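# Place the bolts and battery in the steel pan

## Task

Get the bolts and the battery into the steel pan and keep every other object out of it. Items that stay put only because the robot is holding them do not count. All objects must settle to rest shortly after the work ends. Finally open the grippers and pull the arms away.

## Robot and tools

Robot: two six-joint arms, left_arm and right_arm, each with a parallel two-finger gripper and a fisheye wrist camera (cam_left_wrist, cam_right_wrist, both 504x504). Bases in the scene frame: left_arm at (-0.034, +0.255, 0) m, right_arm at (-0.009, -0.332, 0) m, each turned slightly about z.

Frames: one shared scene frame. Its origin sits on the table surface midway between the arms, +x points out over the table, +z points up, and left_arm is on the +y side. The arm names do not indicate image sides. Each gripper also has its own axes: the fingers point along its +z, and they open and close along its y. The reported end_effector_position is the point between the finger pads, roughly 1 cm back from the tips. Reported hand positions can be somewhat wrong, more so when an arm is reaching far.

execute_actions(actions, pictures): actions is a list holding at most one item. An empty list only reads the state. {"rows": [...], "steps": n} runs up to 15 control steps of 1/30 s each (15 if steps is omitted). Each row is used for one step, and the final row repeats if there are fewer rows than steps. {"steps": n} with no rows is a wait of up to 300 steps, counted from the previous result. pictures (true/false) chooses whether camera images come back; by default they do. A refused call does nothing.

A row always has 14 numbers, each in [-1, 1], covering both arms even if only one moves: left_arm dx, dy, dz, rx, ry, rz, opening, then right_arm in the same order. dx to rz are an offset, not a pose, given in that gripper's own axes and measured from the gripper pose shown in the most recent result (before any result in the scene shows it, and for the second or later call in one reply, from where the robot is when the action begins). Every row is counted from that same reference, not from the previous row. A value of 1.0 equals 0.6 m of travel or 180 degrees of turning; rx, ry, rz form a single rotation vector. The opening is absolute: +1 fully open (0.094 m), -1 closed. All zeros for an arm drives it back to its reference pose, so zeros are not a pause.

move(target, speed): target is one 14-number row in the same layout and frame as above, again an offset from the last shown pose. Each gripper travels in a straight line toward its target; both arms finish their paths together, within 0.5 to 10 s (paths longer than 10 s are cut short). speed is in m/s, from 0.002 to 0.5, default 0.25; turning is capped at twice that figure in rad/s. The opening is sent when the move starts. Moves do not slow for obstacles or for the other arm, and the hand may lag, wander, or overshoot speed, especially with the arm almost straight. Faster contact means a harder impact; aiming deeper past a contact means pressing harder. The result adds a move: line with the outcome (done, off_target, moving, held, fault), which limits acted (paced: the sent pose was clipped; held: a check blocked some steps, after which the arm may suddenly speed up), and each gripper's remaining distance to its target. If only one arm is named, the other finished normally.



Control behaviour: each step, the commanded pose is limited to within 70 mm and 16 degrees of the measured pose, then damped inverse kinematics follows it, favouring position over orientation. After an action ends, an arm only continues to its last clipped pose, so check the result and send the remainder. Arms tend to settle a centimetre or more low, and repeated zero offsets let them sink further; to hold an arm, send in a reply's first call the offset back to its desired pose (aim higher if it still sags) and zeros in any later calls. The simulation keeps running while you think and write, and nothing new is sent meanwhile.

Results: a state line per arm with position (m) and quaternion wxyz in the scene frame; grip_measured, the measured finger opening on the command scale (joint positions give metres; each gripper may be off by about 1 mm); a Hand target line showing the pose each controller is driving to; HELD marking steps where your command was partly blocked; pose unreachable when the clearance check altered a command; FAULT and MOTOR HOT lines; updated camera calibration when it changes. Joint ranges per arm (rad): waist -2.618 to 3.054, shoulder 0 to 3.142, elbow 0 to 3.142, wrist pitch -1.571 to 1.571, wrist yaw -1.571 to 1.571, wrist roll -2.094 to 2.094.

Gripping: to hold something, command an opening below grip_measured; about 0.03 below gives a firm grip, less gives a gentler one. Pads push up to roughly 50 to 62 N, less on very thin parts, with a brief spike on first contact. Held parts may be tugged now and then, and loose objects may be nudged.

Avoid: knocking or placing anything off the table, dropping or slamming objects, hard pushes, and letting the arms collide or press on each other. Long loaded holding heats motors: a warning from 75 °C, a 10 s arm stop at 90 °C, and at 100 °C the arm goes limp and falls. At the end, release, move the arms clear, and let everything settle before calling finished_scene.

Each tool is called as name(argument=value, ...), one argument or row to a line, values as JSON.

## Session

execute_actions(
  actions=[],
)

Scene clock: 0.00 s of 5100.00 s.
left_arm: end_effector_position=(+0.2160, +0.2859, +0.2395) grip_measured=+1.000 end_effector_quat_wxyz=(+0.105, -0.514, +0.848, -0.077) | right_arm: end_effector_position=(+0.5033, -0.5289, +0.2334) grip_measured=+1.000 end_effector_quat_wxyz=(+0.708, +0.580, +0.398, +0.065)
Joint positions: left_arm=[ 0.192  1.342  1.527 -1.502  0.063 -0.935  0.094] | right_arm=[-0.337  1.951  1.153  0.813  0.726  1.052  0.094]
Joint velocities: left_arm=[-0.002 -0.012 -0.007 -0.022 -0.022  0.066  0.   ] | right_arm=[ 0.002  0.002 -0.002  0.007 -0.037  0.022  0.   ]
Hand target (left_arm): +0.217, +0.287, +0.245; +0.116, -0.512, +0.847, -0.079
Hand target (right_arm): +0.503, -0.529, +0.242; +0.712, +0.577, +0.394, +0.066
camera_calibration (this result's frames):
cam_left_wrist: T_world_to_cam=[[0.832021, -0.505947, 0.227503, -0.0926213], [-0.551877, -0.713279, 0.432047, 0.269073], [-0.0563196, -0.485026, -0.872684, 0.455713], [0, 0, 0, 1]] pos_world=[0.251223, 0.366095, 0.302513]
cam_right_wrist: T_world_to_cam=[[-0.167187, -0.178026, -0.969719, 0.225215], [-0.120042, 0.979921, -0.159203, 0.609434], [0.97859, 0.0897908, -0.185201, -0.300947], [0, 0, 0, 1]] pos_world=[0.405315, -0.53008, 0.259683]

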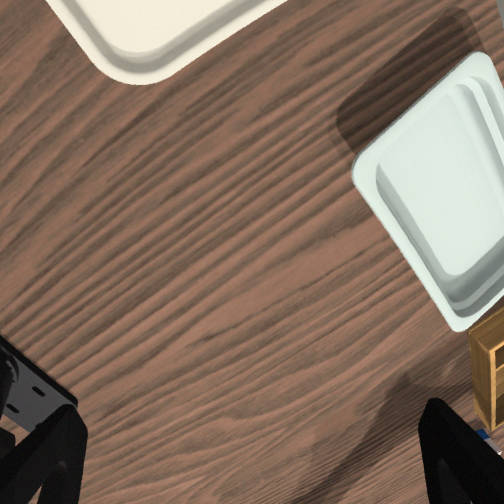

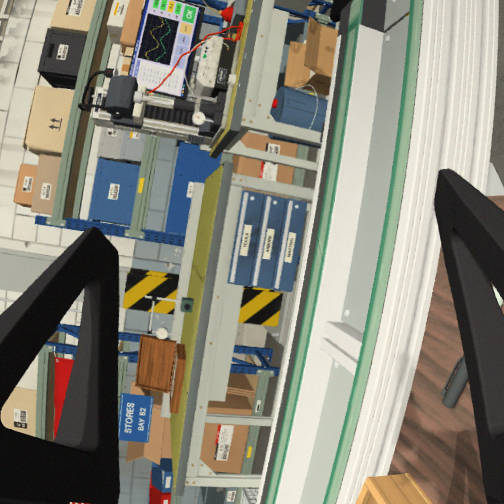

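move(
  target=[-0.345,-0.065,0.12,0,0,0.35,0.2,0,0,0,0,0,0,1],
)

Scene clock: 5.07 s of 5100.00 s.
left_arm: end_effector_position=(+0.3591, +0.4474, +0.1907) grip_measured=+0.201 end_effector_quat_wxyz=(+0.116, +0.003, +0.993, -0.016) | right_arm: end_effector_position=(+0.5033, -0.5289, +0.2334) grip_measured=+1.000 end_effector_quat_wxyz=(+0.708, +0.580, +0.397, +0.067)
Joint positions: left_arm=[ 0.539  2.105  2.218 -1.495  0.141  0.501  0.056] | right_arm=[-0.337  1.951  1.153  0.813  0.726  1.055  0.094]
Joint velocities: left_arm=[ 0.002  0.012  0.007 -0.037  0.007 -0.007 -0.001] | right_arm=[-0.012  0.012 -0.012  0.007 -0.022  0.007  0.   ]
Hand target (left_arm): +0.361, +0.449, +0.201; +0.130, +0.004, +0.991, -0.016
Hand target (right_arm): +0.503, -0.529, +0.233; +0.708, +0.580, +0.398, +0.066
Off the commanded pose (left_arm): 0.010 m, 2 deg.
Off the commanded pose (right_arm): 0.000 m, 0 deg.
move: done
camera_calibration (this result's frames):
cam_left_wrist: T_world_to_cam=[[-0.0583237, -0.998202, 0.0138068, 0.461805], [-0.940689, 0.059583, 0.333996, 0.296876], [-0.334218, 0.00649199, -0.942473, 0.392735], [0, 0, 0, 1]] pos_world=[0.437462, 0.440737, 0.264611]
cam_right_wrist: T_world_to_cam=[[-0.164619, -0.175904, -0.970545, 0.225237], [-0.119663, 0.980263, -0.157369, 0.608996], [0.979072, 0.090232, -0.182419, -0.301605], [0, 0, 0, 1]] pos_world=[0.405246, -0.530142, 0.259421]

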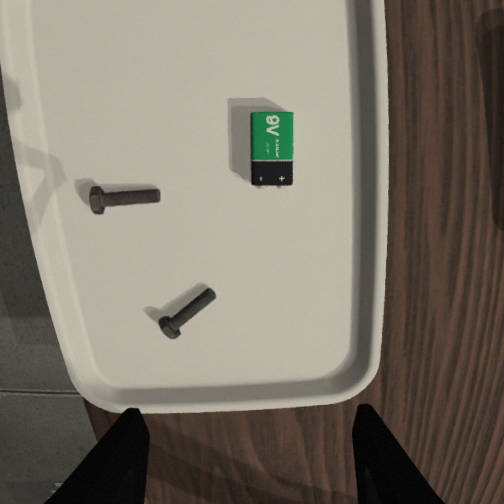

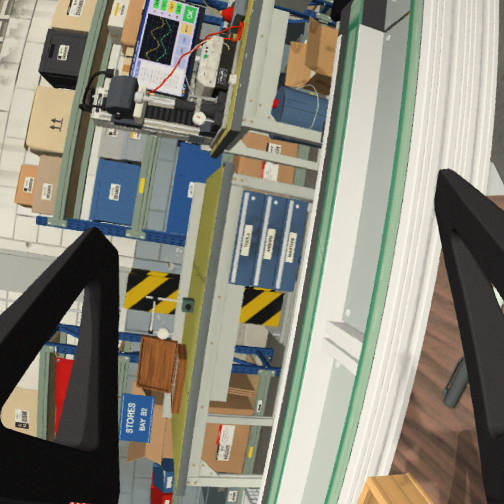

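move(
  target=[-0.05,-0.03,0.225,0,0,0,0.3,0,0,0,0,0,0,1],
)

Scene clock: 8.67 s of 5100.00 s.
left_arm: end_effector_position=(+0.4159, +0.4237, +0.0596) grip_measured=+0.299 end_effector_quat_wxyz=(+0.101, +0.003, +0.995, -0.022) | right_arm: end_effector_position=(+0.5033, -0.5289, +0.2334) grip_measured=+1.000 end_effector_quat_wxyz=(+0.708, +0.581, +0.396, +0.068)
Joint positions: left_arm=[ 0.43   2.257  1.94  -1.083  0.121  0.397  0.061] | right_arm=[-0.337  1.951  1.153  0.813  0.726  1.058  0.094]
Joint velocities: left_arm=[-0.022  0.017  0.007 -0.007  0.022 -0.066 -0.001] | right_arm=[ 0.017 -0.002 -0.017  0.022 -0.037 -0.022  0.   ]
Hand target (left_arm): +0.421, +0.425, +0.068; +0.116, +0.003, +0.993, -0.014
Hand target (right_arm): +0.503, -0.529, +0.233; +0.708, +0.580, +0.397, +0.067
Off the commanded pose (left_arm): 0.008 m, 2 deg.
Off the commanded pose (right_arm): 0.000 m, 0 deg.
move: done
camera_calibration (this result's frames):
cam_left_wrist: T_world_to_cam=[[-0.0607478, -0.997751, 0.0283273, 0.443268], [-0.930017, 0.0668838, 0.36138, 0.38637], [-0.362462, -0.00439176, -0.931988, 0.304062], [0, 0, 0, 1]] pos_world=[0.496469, 0.417764, 0.131199]
cam_right_wrist: T_world_to_cam=[[-0.162335, -0.174016, -0.97127, 0.225256], [-0.119329, 0.980564, -0.155737, 0.608606], [0.979494, 0.0906191, -0.179945, -0.302191], [0, 0, 0, 1]] pos_world=[0.405185, -0.530196, 0.259189]

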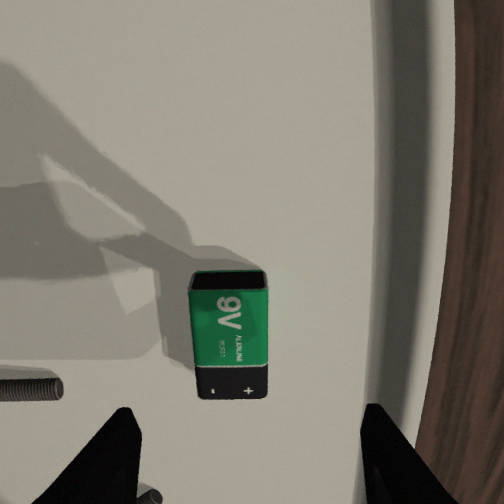

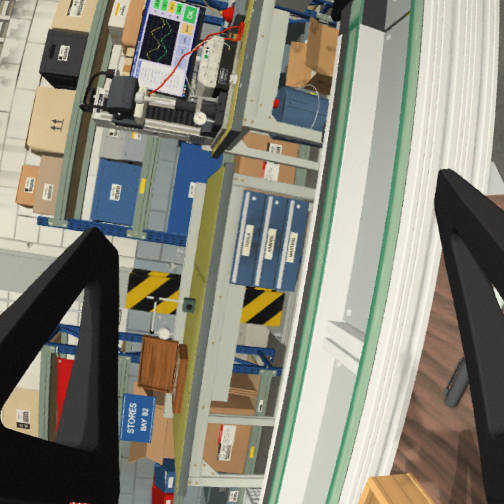

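move(
  target=[-0.005,0.012,0.056,0,0,0,0.3,0,0,0,0,0,0,1],
)

move(
  target=[0,0,0,0,0,0,-0.55,0,0,0,0,0,0,1],
)

move(
  target=[0,0,-0.19,0,0,0,-0.55,0,0,0,0,0,0,1],
)

move(
  target=[-0.04,-0.45,-0.02,0,0,0,-0.55,0,0,0,0,0,0,1],
)

Scene clock: 13.77 s of 5100.00 s.
left_arm: end_effector_position=(+0.4235, +0.4270, +0.0231) grip_measured=+0.299 end_effector_quat_wxyz=(+0.090, +0.002, +0.996, -0.027) | right_arm: end_effector_position=(+0.5033, -0.5289, +0.2334) grip_measured=+1.000 end_effector_quat_wxyz=(+0.708, +0.582, +0.395, +0.069)
Joint positions: left_arm=[ 0.43   2.341  1.94  -1.023  0.12   0.397  0.061] | right_arm=[-0.337  1.951  1.153  0.813  0.726  1.061  0.094]
Joint velocities: left_arm=[-0.012 -0.007  0.012  0.051 -0.066 -0.022  0.   ] | right_arm=[-0.002 -0.002 -0.002 -0.022  0.022  0.007  0.   ]
Hand target (left_arm): +0.426, +0.429, +0.027; +0.101, +0.003, +0.995, -0.023
Hand target (right_arm): +0.503, -0.529, +0.233; +0.708, +0.581, +0.396, +0.068
Off the commanded pose (left_arm): 0.005 m, 1 deg.
Off the commanded pose (right_arm): 0.000 m, 0 deg.
After step 90, 1.23 s passed at rest.
move: done
camera_calibration (this result's frames):
cam_left_wrist: T_world_to_cam=[[-0.0595942, -0.997484, 0.0384047, 0.447203], [-0.922033, 0.069747, 0.380777, 0.401342], [-0.382497, -0.0127183, -0.923869, 0.284658], [0, 0, 0, 1]] pos_world=[0.505582, 0.421706, 0.0929904]
cam_right_wrist: T_world_to_cam=[[-0.160048, -0.172126, -0.971986, 0.225272], [-0.118999, 0.980863, -0.154103, 0.608217], [0.97991, 0.0910014, -0.177468, -0.302776], [0, 0, 0, 1]] pos_world=[0.405125, -0.530249, 0.258956]

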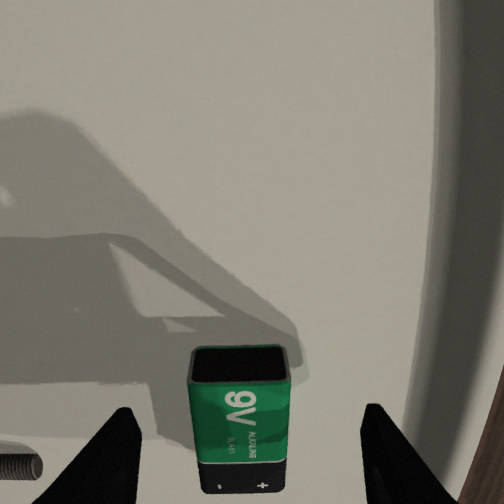

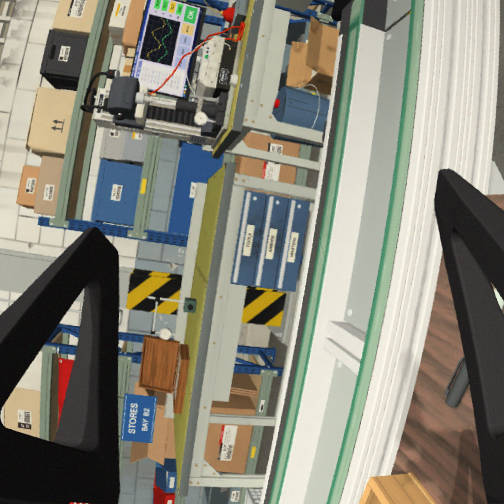

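Scene clock: 14.27 s of 5100.00 s.
left_arm: end_effector_position=(+0.4234, +0.4271, +0.0231) grip_measured=-0.548 end_effector_quat_wxyz=(+0.090, +0.002, +0.996, -0.027) | right_arm: end_effector_position=(+0.5033, -0.5289, +0.2334) grip_measured=+1.000 end_effector_quat_wxyz=(+0.708, +0.582, +0.394, +0.070)
Joint positions: left_arm=[ 0.43   2.341  1.94  -1.023  0.119  0.397  0.021] | right_arm=[-0.337  1.951  1.153  0.813  0.726  1.064  0.094]
Joint velocities: left_arm=[-0.007  0.002 -0.007 -0.007  0.007 -0.007  0.001] | right_arm=[-0.017 -0.012 -0.012 -0.066  0.007 -0.066  0.   ]
Hand target (left_arm): +0.423, +0.427, +0.023; +0.090, +0.002, +0.996, -0.027
Hand target (right_arm): +0.503, -0.529, +0.233; +0.708, +0.582, +0.395, +0.069
Off the commanded pose (left_arm): 0.000 m, 0 deg.
Off the commanded pose (right_arm): 0.000 m, 0 deg.
move: done
camera_calibration (this result's frames):
cam_left_wrist: T_world_to_cam=[[-0.0594721, -0.997517, 0.0377289, 0.447304], [-0.921928, 0.0693797, 0.381097, 0.401398], [-0.382768, -0.0121188, -0.923765, 0.284482], [0, 0, 0, 1]] pos_world=[0.505553, 0.421792, 0.0929465]
cam_right_wrist: T_world_to_cam=[[-0.157761, -0.170235, -0.972693, 0.225285], [-0.118673, 0.981157, -0.152469, 0.607827], [0.980321, 0.0913789, -0.17499, -0.303361], [0, 0, 0, 1]] pos_world=[0.405065, -0.530302, 0.258723]

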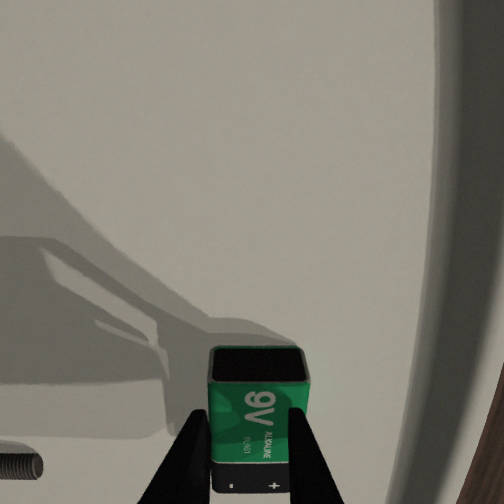

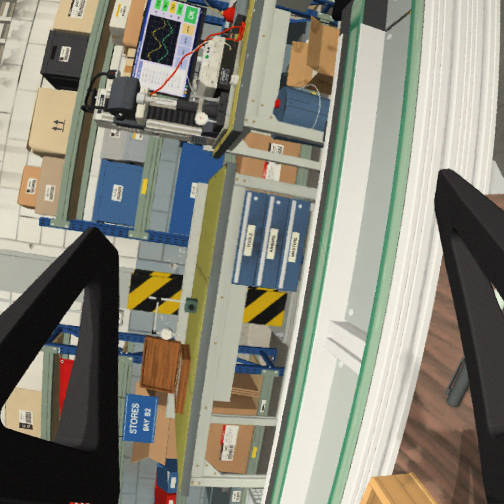

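Scene clock: 15.50 s of 5100.00 s.
left_arm: end_effector_position=(+0.3989, +0.4309, +0.1236) grip_measured=-0.549 end_effector_quat_wxyz=(+0.077, +0.001, +0.997, -0.030) | right_arm: end_effector_position=(+0.5033, -0.5289, +0.2334) grip_measured=+1.000 end_effector_quat_wxyz=(+0.708, +0.583, +0.393, +0.071)
Joint positions: left_arm=[ 0.458  2.277  2.235 -1.413  0.119  0.424  0.021] | right_arm=[-0.337  1.951  1.153  0.813  0.726  1.067  0.094]
Joint velocities: left_arm=[ 0.002 -0.012 -0.022 -0.022  0.037 -0.007  0.   ] | right_arm=[ 0.017 -0.007 -0.007 -0.051 -0.007 -0.007  0.   ]
Hand target (left_arm): +0.402, +0.434, +0.135; +0.091, +0.002, +0.996, -0.027
Hand target (right_arm): +0.503, -0.529, +0.233; +0.708, +0.582, +0.394, +0.070
Off the commanded pose (left_arm): 0.012 m, 2 deg.
Off the commanded pose (right_arm): 0.000 m, 0 deg.
move: off_target (left_arm)
camera_calibration (this result's frames):
cam_left_wrist: T_world_to_cam=[[-0.0571891, -0.997264, 0.046843, 0.44365], [-0.91178, 0.0712844, 0.404445, 0.332482], [-0.406677, -0.0195807, -0.913362, 0.379435], [0, 0, 0, 1]] pos_world=[0.48283, 0.426165, 0.191309]
cam_right_wrist: T_world_to_cam=[[-0.155471, -0.168342, -0.973391, 0.225297], [-0.118351, 0.981449, -0.150833, 0.607438], [0.980725, 0.0917516, -0.172511, -0.303946], [0, 0, 0, 1]] pos_world=[0.405006, -0.530355, 0.25849]

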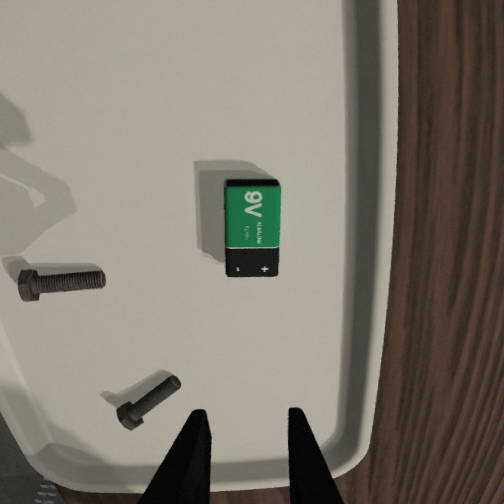

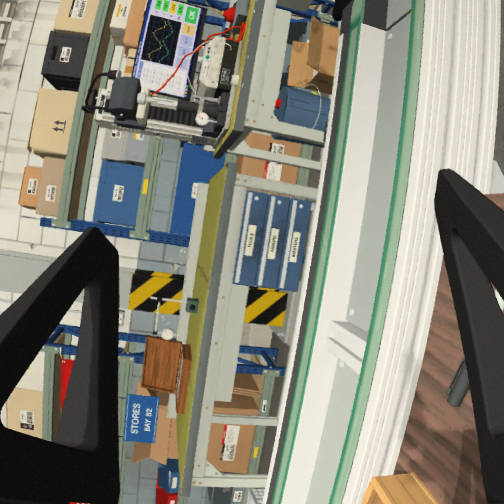

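Scene clock: 17.23 s of 5100.00 s.
left_arm: end_effector_position=(+0.4160, +0.1596, +0.1447) grip_measured=-0.549 end_effector_quat_wxyz=(+0.066, +0.010, +0.998, -0.023) | right_arm: end_effector_position=(+0.5033, -0.5289, +0.2334) grip_measured=+1.000 end_effector_quat_wxyz=(+0.707, +0.583, +0.392, +0.072)
Joint positions: left_arm=[-0.174  2.233  2.248 -1.448  0.019 -0.186  0.021] | right_arm=[-0.337  1.951  1.153  0.813  0.726  1.07   0.094]
Joint velocities: left_arm=[-0.017 -0.002 -0.012  0.007  0.051 -0.051  0.   ] | right_arm=[-0.002 -0.017 -0.022  0.007 -0.022 -0.095  0.   ]
Hand target (left_arm): +0.420, +0.164, +0.156; +0.080, +0.002, +0.997, -0.020
Hand target (right_arm): +0.503, -0.529, +0.233; +0.708, +0.583, +0.393, +0.071
Off the commanded pose (left_arm): 0.011 m, 2 deg.
Off the commanded pose (right_arm): 0.000 m, 0 deg.
move: off_target (left_arm)
camera_calibration (this result's frames):
cam_left_wrist: T_world_to_cam=[[-0.0726183, -0.996838, 0.0322709, 0.181628], [-0.901372, 0.0794449, 0.425697, 0.350154], [-0.426914, 0.00182532, -0.90429, 0.404012], [0, 0, 0, 1]] pos_world=[0.501287, 0.152498, 0.210424]
cam_right_wrist: T_world_to_cam=[[-0.15318, -0.166448, -0.974079, 0.225307], [-0.118033, 0.981738, -0.149195, 0.607048], [0.981124, 0.0921194, -0.170029, -0.304532], [0, 0, 0, 1]] pos_world=[0.404947, -0.530407, 0.258256]

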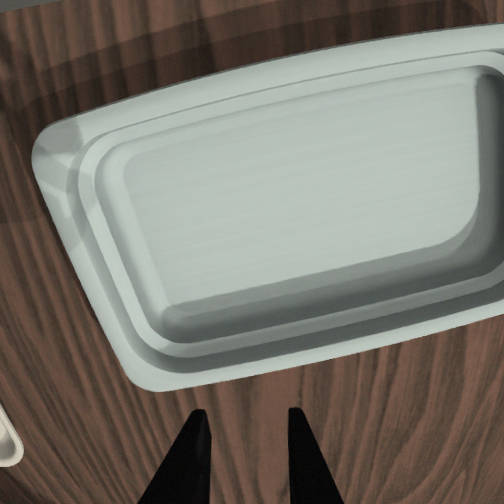

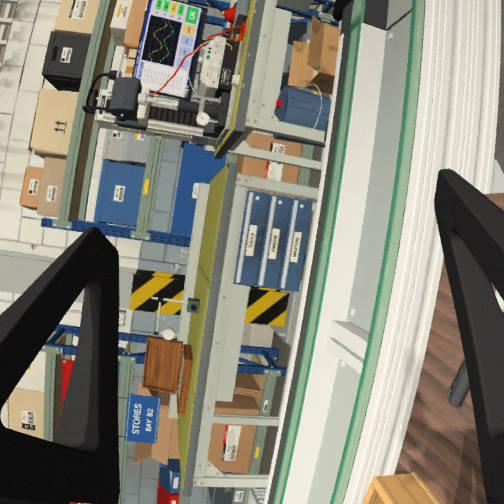

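move(
  target=[0,0.445,0.08,0,0,0,0.3,0,0,0,0,0,0,1],
)

move(
  target=[0.008,0.004,0.115,0,0,0,0.3,0,0,0,0,0,0,1],
)

Scene clock: 21.93 s of 5100.00 s.
left_arm: end_effector_position=(+0.4202, +0.4247, +0.0694) grip_measured=+0.299 end_effector_quat_wxyz=(+0.050, +0.000, +0.998, -0.030) | right_arm: end_effector_position=(+0.5033, -0.5289, +0.2334) grip_measured=+1.000 end_effector_quat_wxyz=(+0.707, +0.584, +0.391, +0.073)
Joint positions: left_arm=[ 0.419  2.41   2.254 -1.345  0.093  0.387  0.061] | right_arm=[-0.337  1.951  1.153  0.813  0.726  1.073  0.094]
Joint velocities: left_arm=[-0.007  0.012 -0.002 -0.007 -0.037  0.051 -0.   ] | right_arm=[ 0.012 -0.007 -0.012 -0.037 -0.037  0.007  0.   ]
Hand target (left_arm): +0.427, +0.420, +0.080; +0.064, +0.009, +0.997, -0.032
Hand target (right_arm): +0.503, -0.529, +0.233; +0.707, +0.583, +0.392, +0.072
Off the commanded pose (left_arm): 0.018 m, 2 deg.
Off the commanded pose (right_arm): 0.000 m, 0 deg.
move: off_target (left_arm)
camera_calibration (this result's frames):
cam_left_wrist: T_world_to_cam=[[-0.0548004, -0.99729, 0.0490957, 0.440121], [-0.888376, 0.0711445, 0.453572, 0.361062], [-0.455835, -0.0187595, -0.889866, 0.357157], [0, 0, 0, 1]] pos_world=[0.507682, 0.419941, 0.132446]
cam_right_wrist: T_world_to_cam=[[-0.150888, -0.164553, -0.974759, 0.225314], [-0.117718, 0.982023, -0.147557, 0.606658], [0.981517, 0.0924824, -0.167546, -0.305117], [0, 0, 0, 1]] pos_world=[0.404889, -0.530458, 0.258022]

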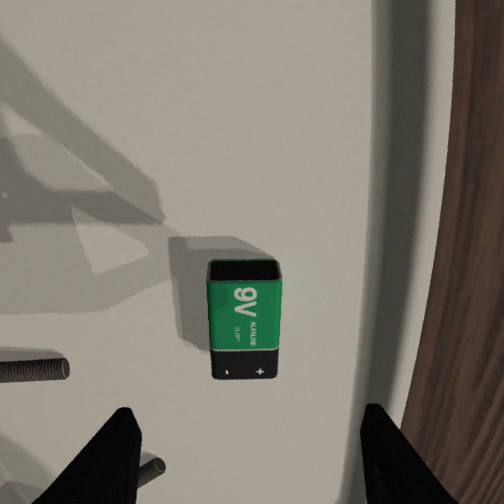

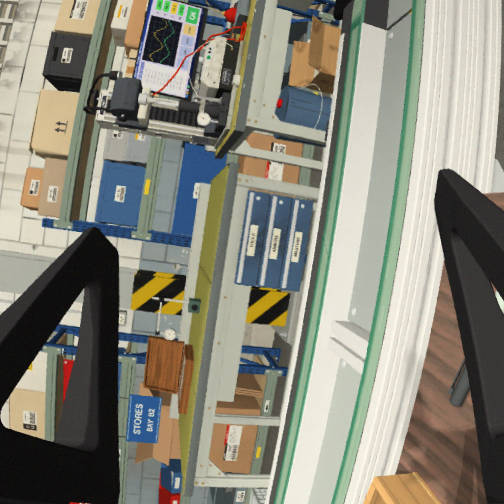

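Scene clock: 22.97 s of 5100.00 s.
left_arm: end_effector_position=(+0.4227, +0.4252, +0.0084) grip_measured=+0.299 end_effector_quat_wxyz=(+0.051, -0.000, +0.998, -0.029) | right_arm: end_effector_position=(+0.5033, -0.5289, +0.2334) grip_measured=+1.000 end_effector_quat_wxyz=(+0.707, +0.585, +0.390, +0.074)
Joint positions: left_arm=[ 0.417  2.43   2.049 -1.117  0.092  0.384  0.061] | right_arm=[-0.337  1.951  1.153  0.813  0.726  1.077  0.094]
Joint velocities: left_arm=[-0.017 -0.012 -0.012  0.022  0.066 -0.081  0.   ] | right_arm=[-0.012 -0.002  0.002 -0.022  0.007 -0.066  0.   ]
Hand target (left_arm): +0.423, +0.422, +0.000; +0.050, +0.001, +0.998, -0.030
Hand target (right_arm): +0.503, -0.529, +0.233; +0.707, +0.584, +0.391, +0.073
Off the commanded pose (left_arm): 0.008 m, 0 deg.
Off the commanded pose (right_arm): 0.000 m, 0 deg.
move: done
camera_calibration (this result's frames):
cam_left_wrist: T_world_to_cam=[[-0.053256, -0.997471, 0.0470598, 0.443216], [-0.889106, 0.0688187, 0.452498, 0.392232], [-0.454592, -0.017743, -0.890523, 0.303097], [0, 0, 0, 1]] pos_world=[0.510126, 0.42048, 0.0715728]
cam_right_wrist: T_world_to_cam=[[-0.148307, -0.162418, -0.975513, 0.22532], [-0.117369, 0.98234, -0.145712, 0.60622], [0.981952, 0.092885, -0.164751, -0.305775], [0, 0, 0, 1]] pos_world=[0.404825, -0.530516, 0.257759]

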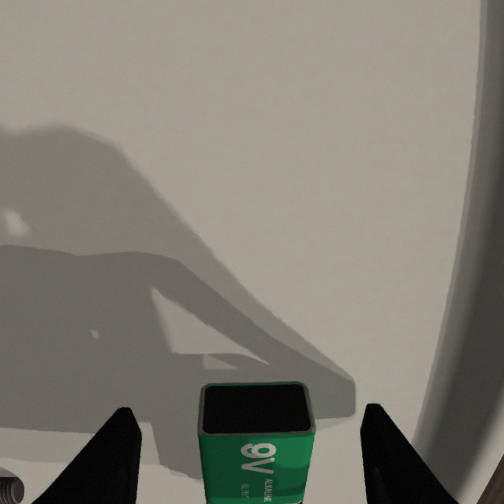

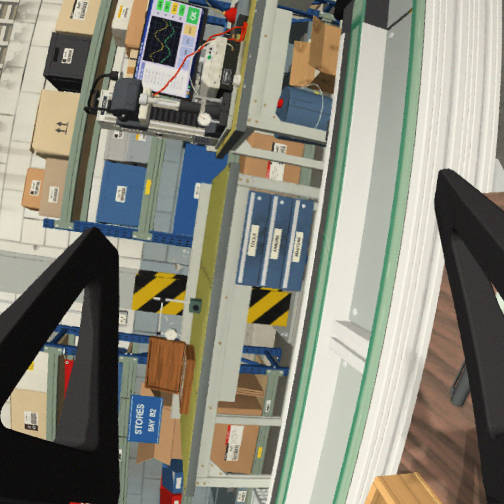

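At the battery's end; shift back a little.

move(
  target=[0.022,0,0,0,0,0,0.3,0,0,0,0,0,0,1],
)

move(
  target=[0,0,0,0,0,0,-0.55,0,0,0,0,0,0,1],
)

move(
  target=[-0.02,0,-0.18,0,-0.04,0,-0.55,0,0,0,0,0,0,1],
)

move(
  target=[-0.04,-0.52,-0.01,0,0,0,-0.55,0,0,0,0,0,0,1],
)

Scene clock: 27.77 s of 5100.00 s.
left_arm: end_effector_position=(+0.4182, +0.4234, +0.0076) grip_measured=+0.299 end_effector_quat_wxyz=(+0.059, +0.004, +0.998, -0.025) | right_arm: end_effector_position=(+0.5033, -0.5289, +0.2334) grip_measured=+1.000 end_effector_quat_wxyz=(+0.707, +0.585, +0.390, +0.075)
Joint positions: left_arm=[ 0.417  2.387  1.968 -1.061  0.092  0.391  0.061] | right_arm=[-0.337  1.951  1.153  0.813  0.726  1.08   0.094]
Joint velocities: left_arm=[ 0.007 -0.007  0.012 -0.037 -0.007 -0.051 -0.   ] | right_arm=[ 0.007  0.012 -0.017 -0.037  0.066 -0.007  0.   ]
Hand target (left_arm): +0.409, +0.425, +0.007; +0.050, -0.000, +0.998, -0.029
Hand target (right_arm): +0.503, -0.529, +0.233; +0.707, +0.585, +0.390, +0.074
Off the commanded pose (left_arm): 0.009 m, 1 deg.
Off the commanded pose (right_arm): 0.000 m, 0 deg.
After step 90, 1.10 s passed at rest.
move: done
camera_calibration (this result's frames):
cam_left_wrist: T_world_to_cam=[[-0.0615093, -0.997351, 0.0388196, 0.444653], [-0.895837, 0.0723146, 0.43846, 0.390166], [-0.440106, -0.0078067, -0.897912, 0.29013], [0, 0, 0, 1]] pos_world=[0.504563, 0.417526, 0.0721778]
cam_right_wrist: T_world_to_cam=[[-0.146011, -0.16052, -0.976173, 0.225323], [-0.117063, 0.982619, -0.14407, 0.60583], [0.982332, 0.0932378, -0.162265, -0.30636], [0, 0, 0, 1]] pos_world=[0.404768, -0.530567, 0.257524]

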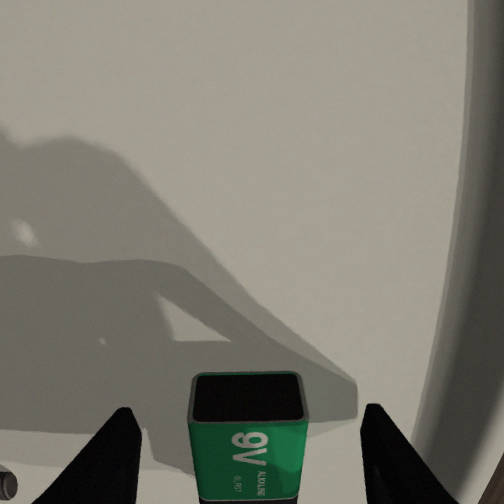

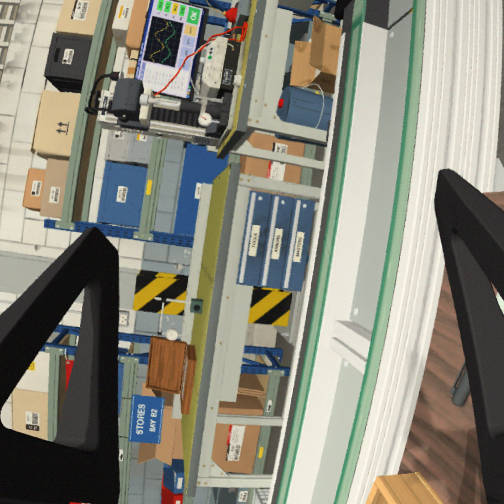

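Scene clock: 28.27 s of 5100.00 s.
left_arm: end_effector_position=(+0.4182, +0.4240, +0.0076) grip_measured=-0.464 end_effector_quat_wxyz=(+0.059, +0.004, +0.998, -0.024) | right_arm: end_effector_position=(+0.5033, -0.5289, +0.2334) grip_measured=+1.000 end_effector_quat_wxyz=(+0.707, +0.586, +0.389, +0.076)
Joint positions: left_arm=[ 0.417  2.387  1.968 -1.061  0.089  0.391  0.025] | right_arm=[-0.337  1.951  1.153  0.813  0.726  1.083  0.094]
Joint velocities: left_arm=[ 0.022  0.022  0.032 -0.037 -0.066 -0.066  0.   ] | right_arm=[-0.017 -0.007 -0.012  0.007 -0.022  0.007  0.   ]
Hand target (left_arm): +0.418, +0.423, +0.008; +0.059, +0.004, +0.998, -0.025
Hand target (right_arm): +0.503, -0.529, +0.233; +0.707, +0.585, +0.390, +0.075
Off the commanded pose (left_arm): 0.001 m, 0 deg.
Off the commanded pose (right_arm): 0.000 m, 0 deg.
move: done
camera_calibration (this result's frames):
cam_left_wrist: T_world_to_cam=[[-0.0612184, -0.997484, 0.0357524, 0.445184], [-0.895663, 0.0707071, 0.439078, 0.390719], [-0.440501, -0.00514246, -0.897737, 0.289128], [0, 0, 0, 1]] pos_world=[0.504567, 0.417924, 0.0720891]
cam_right_wrist: T_world_to_cam=[[-0.143714, -0.15862, -0.976824, 0.225323], [-0.116761, 0.982894, -0.142428, 0.60544], [0.982707, 0.0935857, -0.159777, -0.306946], [0, 0, 0, 1]] pos_world=[0.404711, -0.530617, 0.25729]

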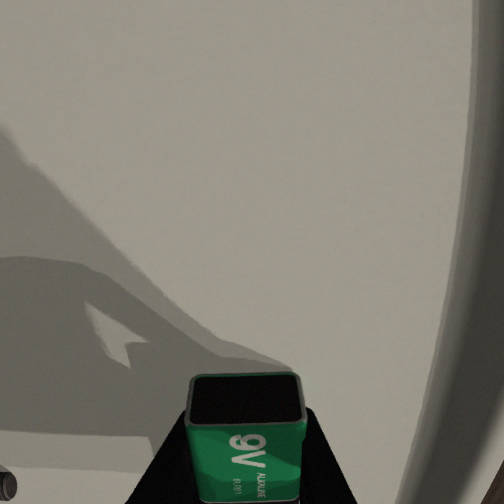

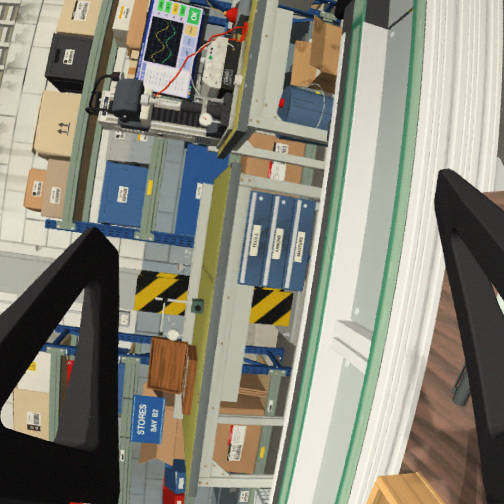

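Scene clock: 29.43 s of 5100.00 s.
left_arm: end_effector_position=(+0.4121, +0.4279, +0.1027) grip_measured=-0.464 end_effector_quat_wxyz=(+0.105, -0.000, +0.994, -0.024) | right_arm: end_effector_position=(+0.5033, -0.5289, +0.2334) grip_measured=+1.000 end_effector_quat_wxyz=(+0.707, +0.586, +0.388, +0.078)
Joint positions: left_arm=[ 0.444  2.241  2.083 -1.237  0.127  0.403  0.025] | right_arm=[-0.337  1.951  1.153  0.813  0.726  1.086  0.094]
Joint velocities: left_arm=[ 0.027 -0.002  0.012 -0.066 -0.007 -0.007 -0.001] | right_arm=[ 0.002  0.012  0.007 -0.081 -0.022 -0.022  0.   ]
Hand target (left_arm): +0.416, +0.430, +0.115; +0.122, +0.001, +0.992, -0.024
Hand target (right_arm): +0.503, -0.529, +0.233; +0.707, +0.586, +0.389, +0.076
Off the commanded pose (left_arm): 0.015 m, 2 deg.
Off the commanded pose (right_arm): 0.000 m, 0 deg.
move: off_target (left_arm)
camera_calibration (this result's frames):
cam_left_wrist: T_world_to_cam=[[-0.0540325, -0.998064, 0.0307922, 0.443133], [-0.93327, 0.0614426, 0.353882, 0.371427], [-0.355089, -0.0096163, -0.934783, 0.342372], [0, 0, 0, 1]] pos_world=[0.492158, 0.422746, 0.174957]
cam_right_wrist: T_world_to_cam=[[-0.141416, -0.156719, -0.977466, 0.225322], [-0.116462, 0.983167, -0.140784, 0.60505], [0.983076, 0.0939287, -0.157287, -0.307531], [0, 0, 0, 1]] pos_world=[0.404656, -0.530667, 0.257055]

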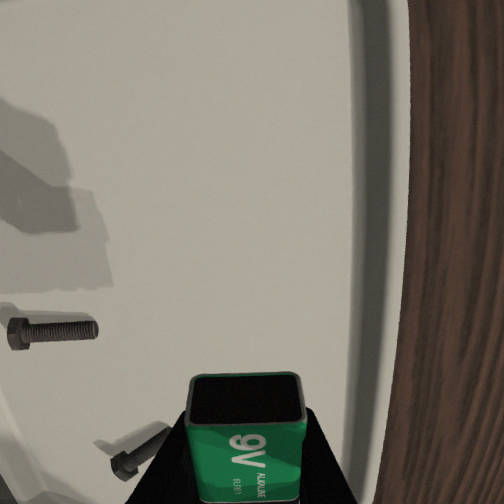

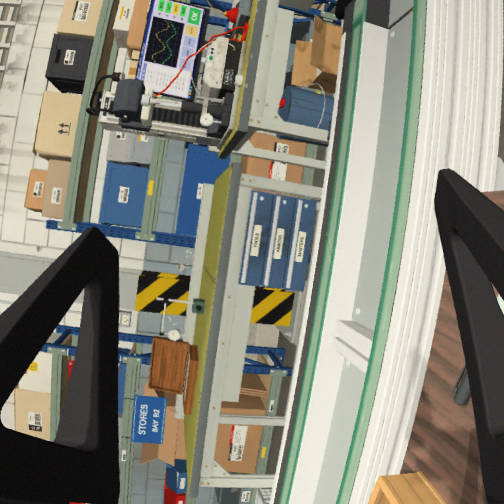

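Scene clock: 31.37 s of 5100.00 s.
left_arm: end_effector_position=(+0.4281, +0.1155, +0.1157) grip_measured=-0.464 end_effector_quat_wxyz=(+0.092, +0.009, +0.996, -0.014) | right_arm: end_effector_position=(+0.5033, -0.5289, +0.2334) grip_measured=+1.000 end_effector_quat_wxyz=(+0.707, +0.587, +0.387, +0.079)
Joint positions: left_arm=[-0.276  2.263  2.174 -1.298 -0.028 -0.286  0.025] | right_arm=[-0.337  1.951  1.153  0.813  0.726  1.089  0.094]
Joint velocities: left_arm=[-0.012 -0.022 -0.012 -0.081 -0.081  0.051 -0.   ] | right_arm=[-0.007 -0.002  0.012 -0.081  0.007  0.007  0.   ]
Hand target (left_arm): +0.434, +0.120, +0.129; +0.109, +0.001, +0.994, -0.013
Hand target (right_arm): +0.503, -0.529, +0.233; +0.707, +0.587, +0.388, +0.078
Off the commanded pose (left_arm): 0.014 m, 2 deg.
Off the commanded pose (right_arm): 0.000 m, 0 deg.
move: off_target (left_arm)
camera_calibration (this result's frames):
cam_left_wrist: T_world_to_cam=[[-0.0697538, -0.997505, 0.010858, 0.140746], [-0.922565, 0.0686463, 0.379687, 0.392609], [-0.379485, 0.0164674, -0.925051, 0.363443], [0, 0, 0, 1]] pos_world=[0.509946, 0.107459, 0.185607]
cam_right_wrist: T_world_to_cam=[[-0.138828, -0.154579, -0.978178, 0.225318], [-0.116131, 0.983469, -0.138933, 0.604611], [0.983484, 0.0943089, -0.154484, -0.308189], [0, 0, 0, 1]] pos_world=[0.404594, -0.530722, 0.256791]

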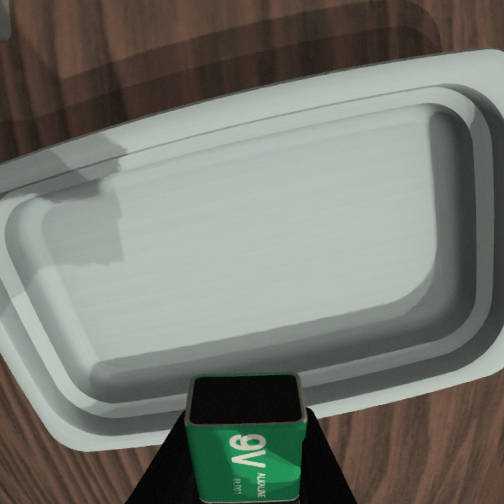

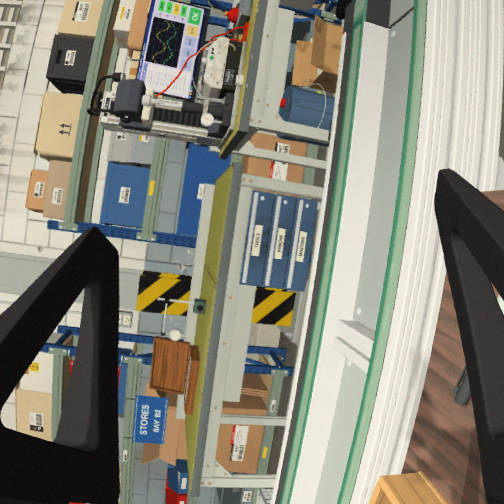

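move(
  target=[0.01,0,0.12,0,0,0,-0.55,0,0,0,0,0,0,1],
)

move(
  target=[0,0,0,0,0,0,0.1,0,0,0,0,0,0,1],
)

move(
  target=[0,0,-0.14,0,0,0,0.1,0,0,0,0,0,0,1],
)

move(
  target=[0.19,0.625,0,-0.02,0.04,0.29,0,0,0,0,0,0,0,1],
)

Scene clock: 35.90 s of 5100.00 s.
left_arm: end_effector_position=(+0.4295, +0.1151, +0.0334) grip_measured=-0.464 end_effector_quat_wxyz=(+0.072, +0.008, +0.997, -0.008) | right_arm: end_effector_position=(+0.5033, -0.5289, +0.2334) grip_measured=+1.000 end_effector_quat_wxyz=(+0.707, +0.588, +0.386, +0.080)
Joint positions: left_arm=[-0.276  2.318  1.946 -1.056 -0.028 -0.287  0.025] | right_arm=[-0.337  1.951  1.153  0.813  0.726  1.092  0.094]
Joint velocities: left_arm=[ 0.027  0.002  0.007 -0.037  0.007  0.022 -0.   ] | right_arm=[ 0.002 -0.007  0.012 -0.051 -0.051  0.081  0.   ]
Hand target (left_arm): +0.435, +0.113, +0.044; +0.092, +0.009, +0.996, -0.014
Hand target (right_arm): +0.503, -0.529, +0.233; +0.707, +0.587, +0.387, +0.079
Off the commanded pose (left_arm): 0.012 m, 2 deg.
Off the commanded pose (right_arm): 0.000 m, 0 deg.
After step 90, 0.47 s passed at rest.
move: off_target (left_arm)
camera_calibration (this result's frames):
cam_left_wrist: T_world_to_cam=[[-0.0683326, -0.997662, 0.00102655, 0.141106], [-0.907036, 0.0625538, 0.41638, 0.417931], [-0.41547, 0.0275212, -0.90919, 0.301583], [0, 0, 0, 1]] pos_world=[0.51402, 0.106333, 0.100034]
cam_right_wrist: T_world_to_cam=[[-0.136527, -0.152675, -0.978801, 0.225312], [-0.115841, 0.983734, -0.137286, 0.604221], [0.98384, 0.0946416, -0.151992, -0.308774], [0, 0, 0, 1]] pos_world=[0.404539, -0.530771, 0.256555]

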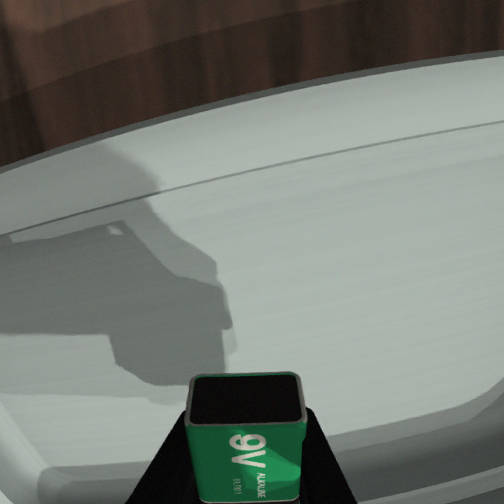

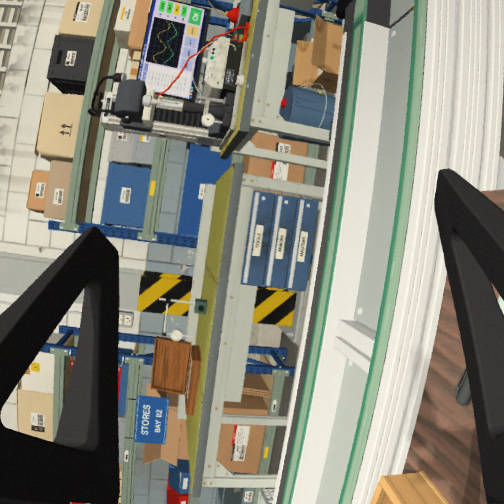

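Scene clock: 36.40 s of 5100.00 s.
left_arm: end_effector_position=(+0.4295, +0.1151, +0.0334) grip_measured=+0.099 end_effector_quat_wxyz=(+0.072, +0.008, +0.997, -0.008) | right_arm: end_effector_position=(+0.5033, -0.5289, +0.2334) grip_measured=+1.000 end_effector_quat_wxyz=(+0.706, +0.588, +0.385, +0.081)
Joint positions: left_arm=[-0.276  2.318  1.946 -1.056 -0.028 -0.287  0.052] | right_arm=[-0.337  1.951  1.153  0.813  0.726  1.095  0.094]
Joint velocities: left_arm=[-0.007  0.007  0.017 -0.037 -0.051 -0.066 -0.   ] | right_arm=[ 0.002 -0.027 -0.007 -0.022  0.007  0.007  0.   ]
Hand target (left_arm): +0.430, +0.115, +0.033; +0.072, +0.008, +0.997, -0.008
Hand target (right_arm): +0.503, -0.529, +0.233; +0.707, +0.588, +0.386, +0.080
Off the commanded pose (left_arm): 0.000 m, 0 deg.
Off the commanded pose (right_arm): 0.000 m, 0 deg.
move: done
camera_calibration (this result's frames):
cam_left_wrist: T_world_to_cam=[[-0.0683326, -0.997662, 0.00102655, 0.141106], [-0.907036, 0.0625538, 0.41638, 0.417931], [-0.41547, 0.0275212, -0.90919, 0.301583], [0, 0, 0, 1]] pos_world=[0.51402, 0.106333, 0.100034]
cam_right_wrist: T_world_to_cam=[[-0.134224, -0.15077, -0.979414, 0.225303], [-0.115554, 0.983997, -0.135639, 0.603831], [0.984191, 0.0949695, -0.149498, -0.309359], [0, 0, 0, 1]] pos_world=[0.404485, -0.53082, 0.25632]

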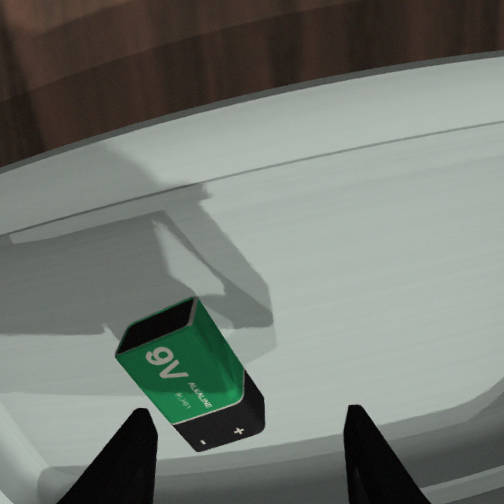

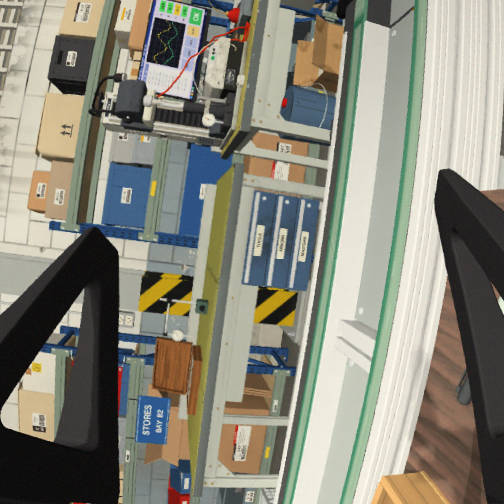

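Scene clock: 37.53 s of 5100.00 s.
left_arm: end_effector_position=(+0.4141, +0.1200, +0.1052) grip_measured=+0.099 end_effector_quat_wxyz=(+0.061, +0.009, +0.998, -0.004) | right_arm: end_effector_position=(+0.5033, -0.5289, +0.2334) grip_measured=+1.000 end_effector_quat_wxyz=(+0.706, +0.589, +0.384, +0.082)
Joint positions: left_arm=[-0.276  2.265  2.146 -1.333 -0.028 -0.287  0.052] | right_arm=[-0.337  1.951  1.153  0.813  0.726  1.099  0.094]
Joint velocities: left_arm=[-0.002  0.002  0.002 -0.007  0.007 -0.051  0.   ] | right_arm=[ 0.002 -0.007  0.012  0.007 -0.051  0.022  0.   ]
Hand target (left_arm): +0.417, +0.118, +0.116; +0.073, +0.008, +0.997, -0.008
Hand target (right_arm): +0.503, -0.529, +0.233; +0.706, +0.588, +0.385, +0.081
Off the commanded pose (left_arm): 0.012 m, 1 deg.
Off the commanded pose (right_arm): 0.000 m, 0 deg.
move: off_target (left_arm)
camera_calibration (this result's frames):
cam_left_wrist: T_world_to_cam=[[-0.0683772, -0.997648, -0.00479996, 0.145474], [-0.896932, 0.0593662, 0.438165, 0.367605], [-0.436849, 0.0342657, -0.898882, 0.367266], [0, 0, 0, 1]] pos_world=[0.500104, 0.110723, 0.169755]
cam_right_wrist: T_world_to_cam=[[-0.131631, -0.148625, -0.980094, 0.225292], [-0.115237, 0.984288, -0.133784, 0.603393], [0.984578, 0.0953326, -0.14669, -0.310017], [0, 0, 0, 1]] pos_world=[0.404425, -0.530873, 0.256055]

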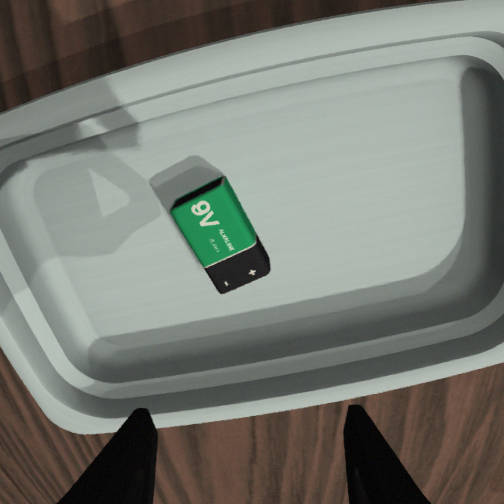

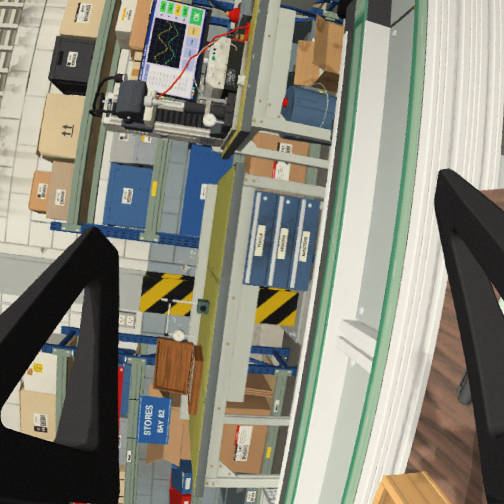

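Scene clock: 40.07 s of 5100.00 s.
left_arm: end_effector_position=(+0.2935, +0.4872, +0.0696) grip_measured=+0.001 end_effector_quat_wxyz=(-0.015, +0.441, +0.897, +0.023) | right_arm: end_effector_position=(+0.5033, -0.5289, +0.2334) grip_measured=+1.000 end_effector_quat_wxyz=(+0.706, +0.590, +0.383, +0.083)
Joint positions: left_arm=[ 0.622  2.066  1.694 -1.174 -0.048  1.506  0.047] | right_arm=[-0.337  1.951  1.153  0.813  0.726  1.102  0.094]
Joint velocities: left_arm=[ 0.002 -0.002  0.012 -0.022 -0.051  0.066  0.001] | right_arm=[-0.017  0.007  0.007 -0.037  0.051 -0.007  0.   ]
Hand target (left_arm): +0.304, +0.491, +0.080; -0.001, +0.445, +0.895, +0.040
Hand target (right_arm): +0.503, -0.529, +0.233; +0.706, +0.589, +0.384, +0.082
Off the commanded pose (left_arm): 0.026 m, 4 deg.
Off the commanded pose (right_arm): 0.000 m, 0 deg.
move: off_target (left_arm)
camera_calibration (this result's frames):
cam_left_wrist: T_world_to_cam=[[-0.822168, -0.568402, -0.0309581, 0.517339], [-0.476798, 0.657918, 0.58293, -0.171737], [-0.310971, 0.494028, -0.811932, 0.00292637], [0, 0, 0, 1]] pos_world=[0.344366, 0.405599, 0.118502]
cam_right_wrist: T_world_to_cam=[[-0.129325, -0.146717, -0.980688, 0.225279], [-0.114959, 0.984543, -0.132134, 0.603003], [0.984916, 0.0956502, -0.144193, -0.310602], [0, 0, 0, 1]] pos_world=[0.404372, -0.530921, 0.255819]

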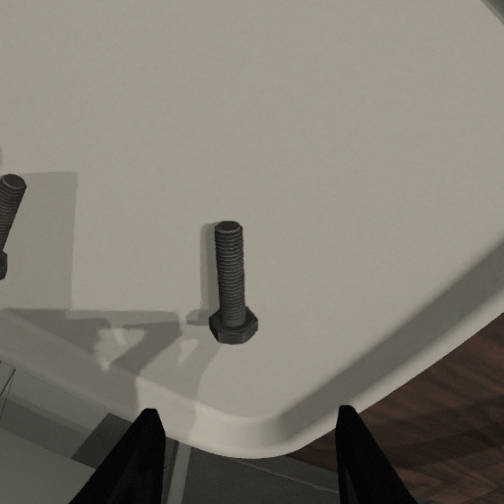

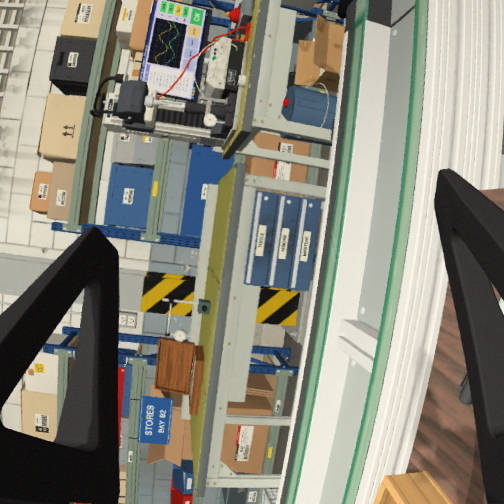

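move(
  target=[-0.016,0.008,0.098,0,0,0,0,0,0,0,0,0,0,1],
)

Scene clock: 43.57 s of 5100.00 s.
left_arm: end_effector_position=(+0.2972, +0.4856, +0.0070) grip_measured=+0.001 end_effector_quat_wxyz=(-0.023, +0.440, +0.898, +0.010) | right_arm: end_effector_position=(+0.5033, -0.5289, +0.2334) grip_measured=+1.000 end_effector_quat_wxyz=(+0.706, +0.590, +0.382, +0.084)
Joint positions: left_arm=[ 0.613  2.162  1.587 -1.003 -0.049  1.494  0.047] | right_arm=[-0.337  1.951  1.153  0.813  0.726  1.105  0.094]
Joint velocities: left_arm=[-0.017  0.007 -0.017 -0.037 -0.007 -0.066  0.001] | right_arm=[ 0.007 -0.022  0.012  0.007 -0.007  0.022  0.   ]
Hand target (left_arm): +0.303, +0.486, +0.011; -0.015, +0.441, +0.897, +0.023
Hand target (right_arm): +0.503, -0.529, +0.233; +0.706, +0.590, +0.383, +0.083
Off the commanded pose (left_arm): 0.007 m, 2 deg.
Off the commanded pose (right_arm): 0.000 m, 0 deg.
move: done
camera_calibration (this result's frames):
cam_left_wrist: T_world_to_cam=[[-0.821055, -0.570849, -0.000636117, 0.518194], [-0.463612, 0.666165, 0.584198, -0.140347], [-0.333065, 0.479954, -0.811611, -0.0325565], [0, 0, 0, 1]] pos_world=[0.349556, 0.40493, 0.0558967]
cam_right_wrist: T_world_to_cam=[[-0.12673, -0.144569, -0.981346, 0.225262], [-0.11465, 0.984827, -0.130276, 0.602564], [0.985289, 0.0960017, -0.141381, -0.31126], [0, 0, 0, 1]] pos_world=[0.404313, -0.530974, 0.255553]

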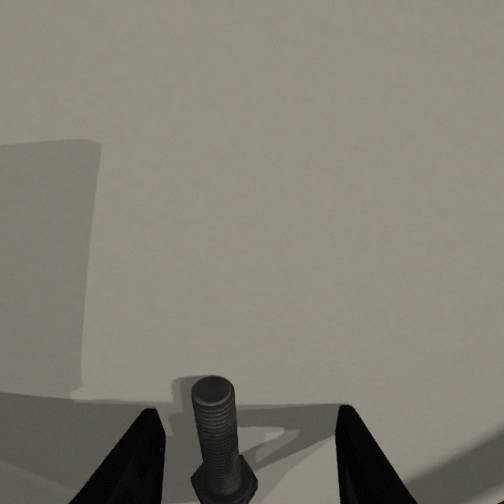

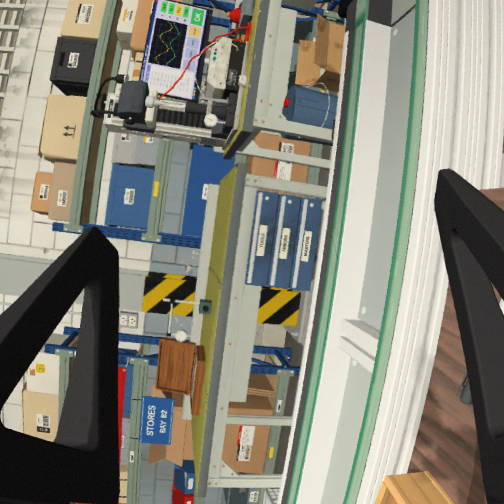

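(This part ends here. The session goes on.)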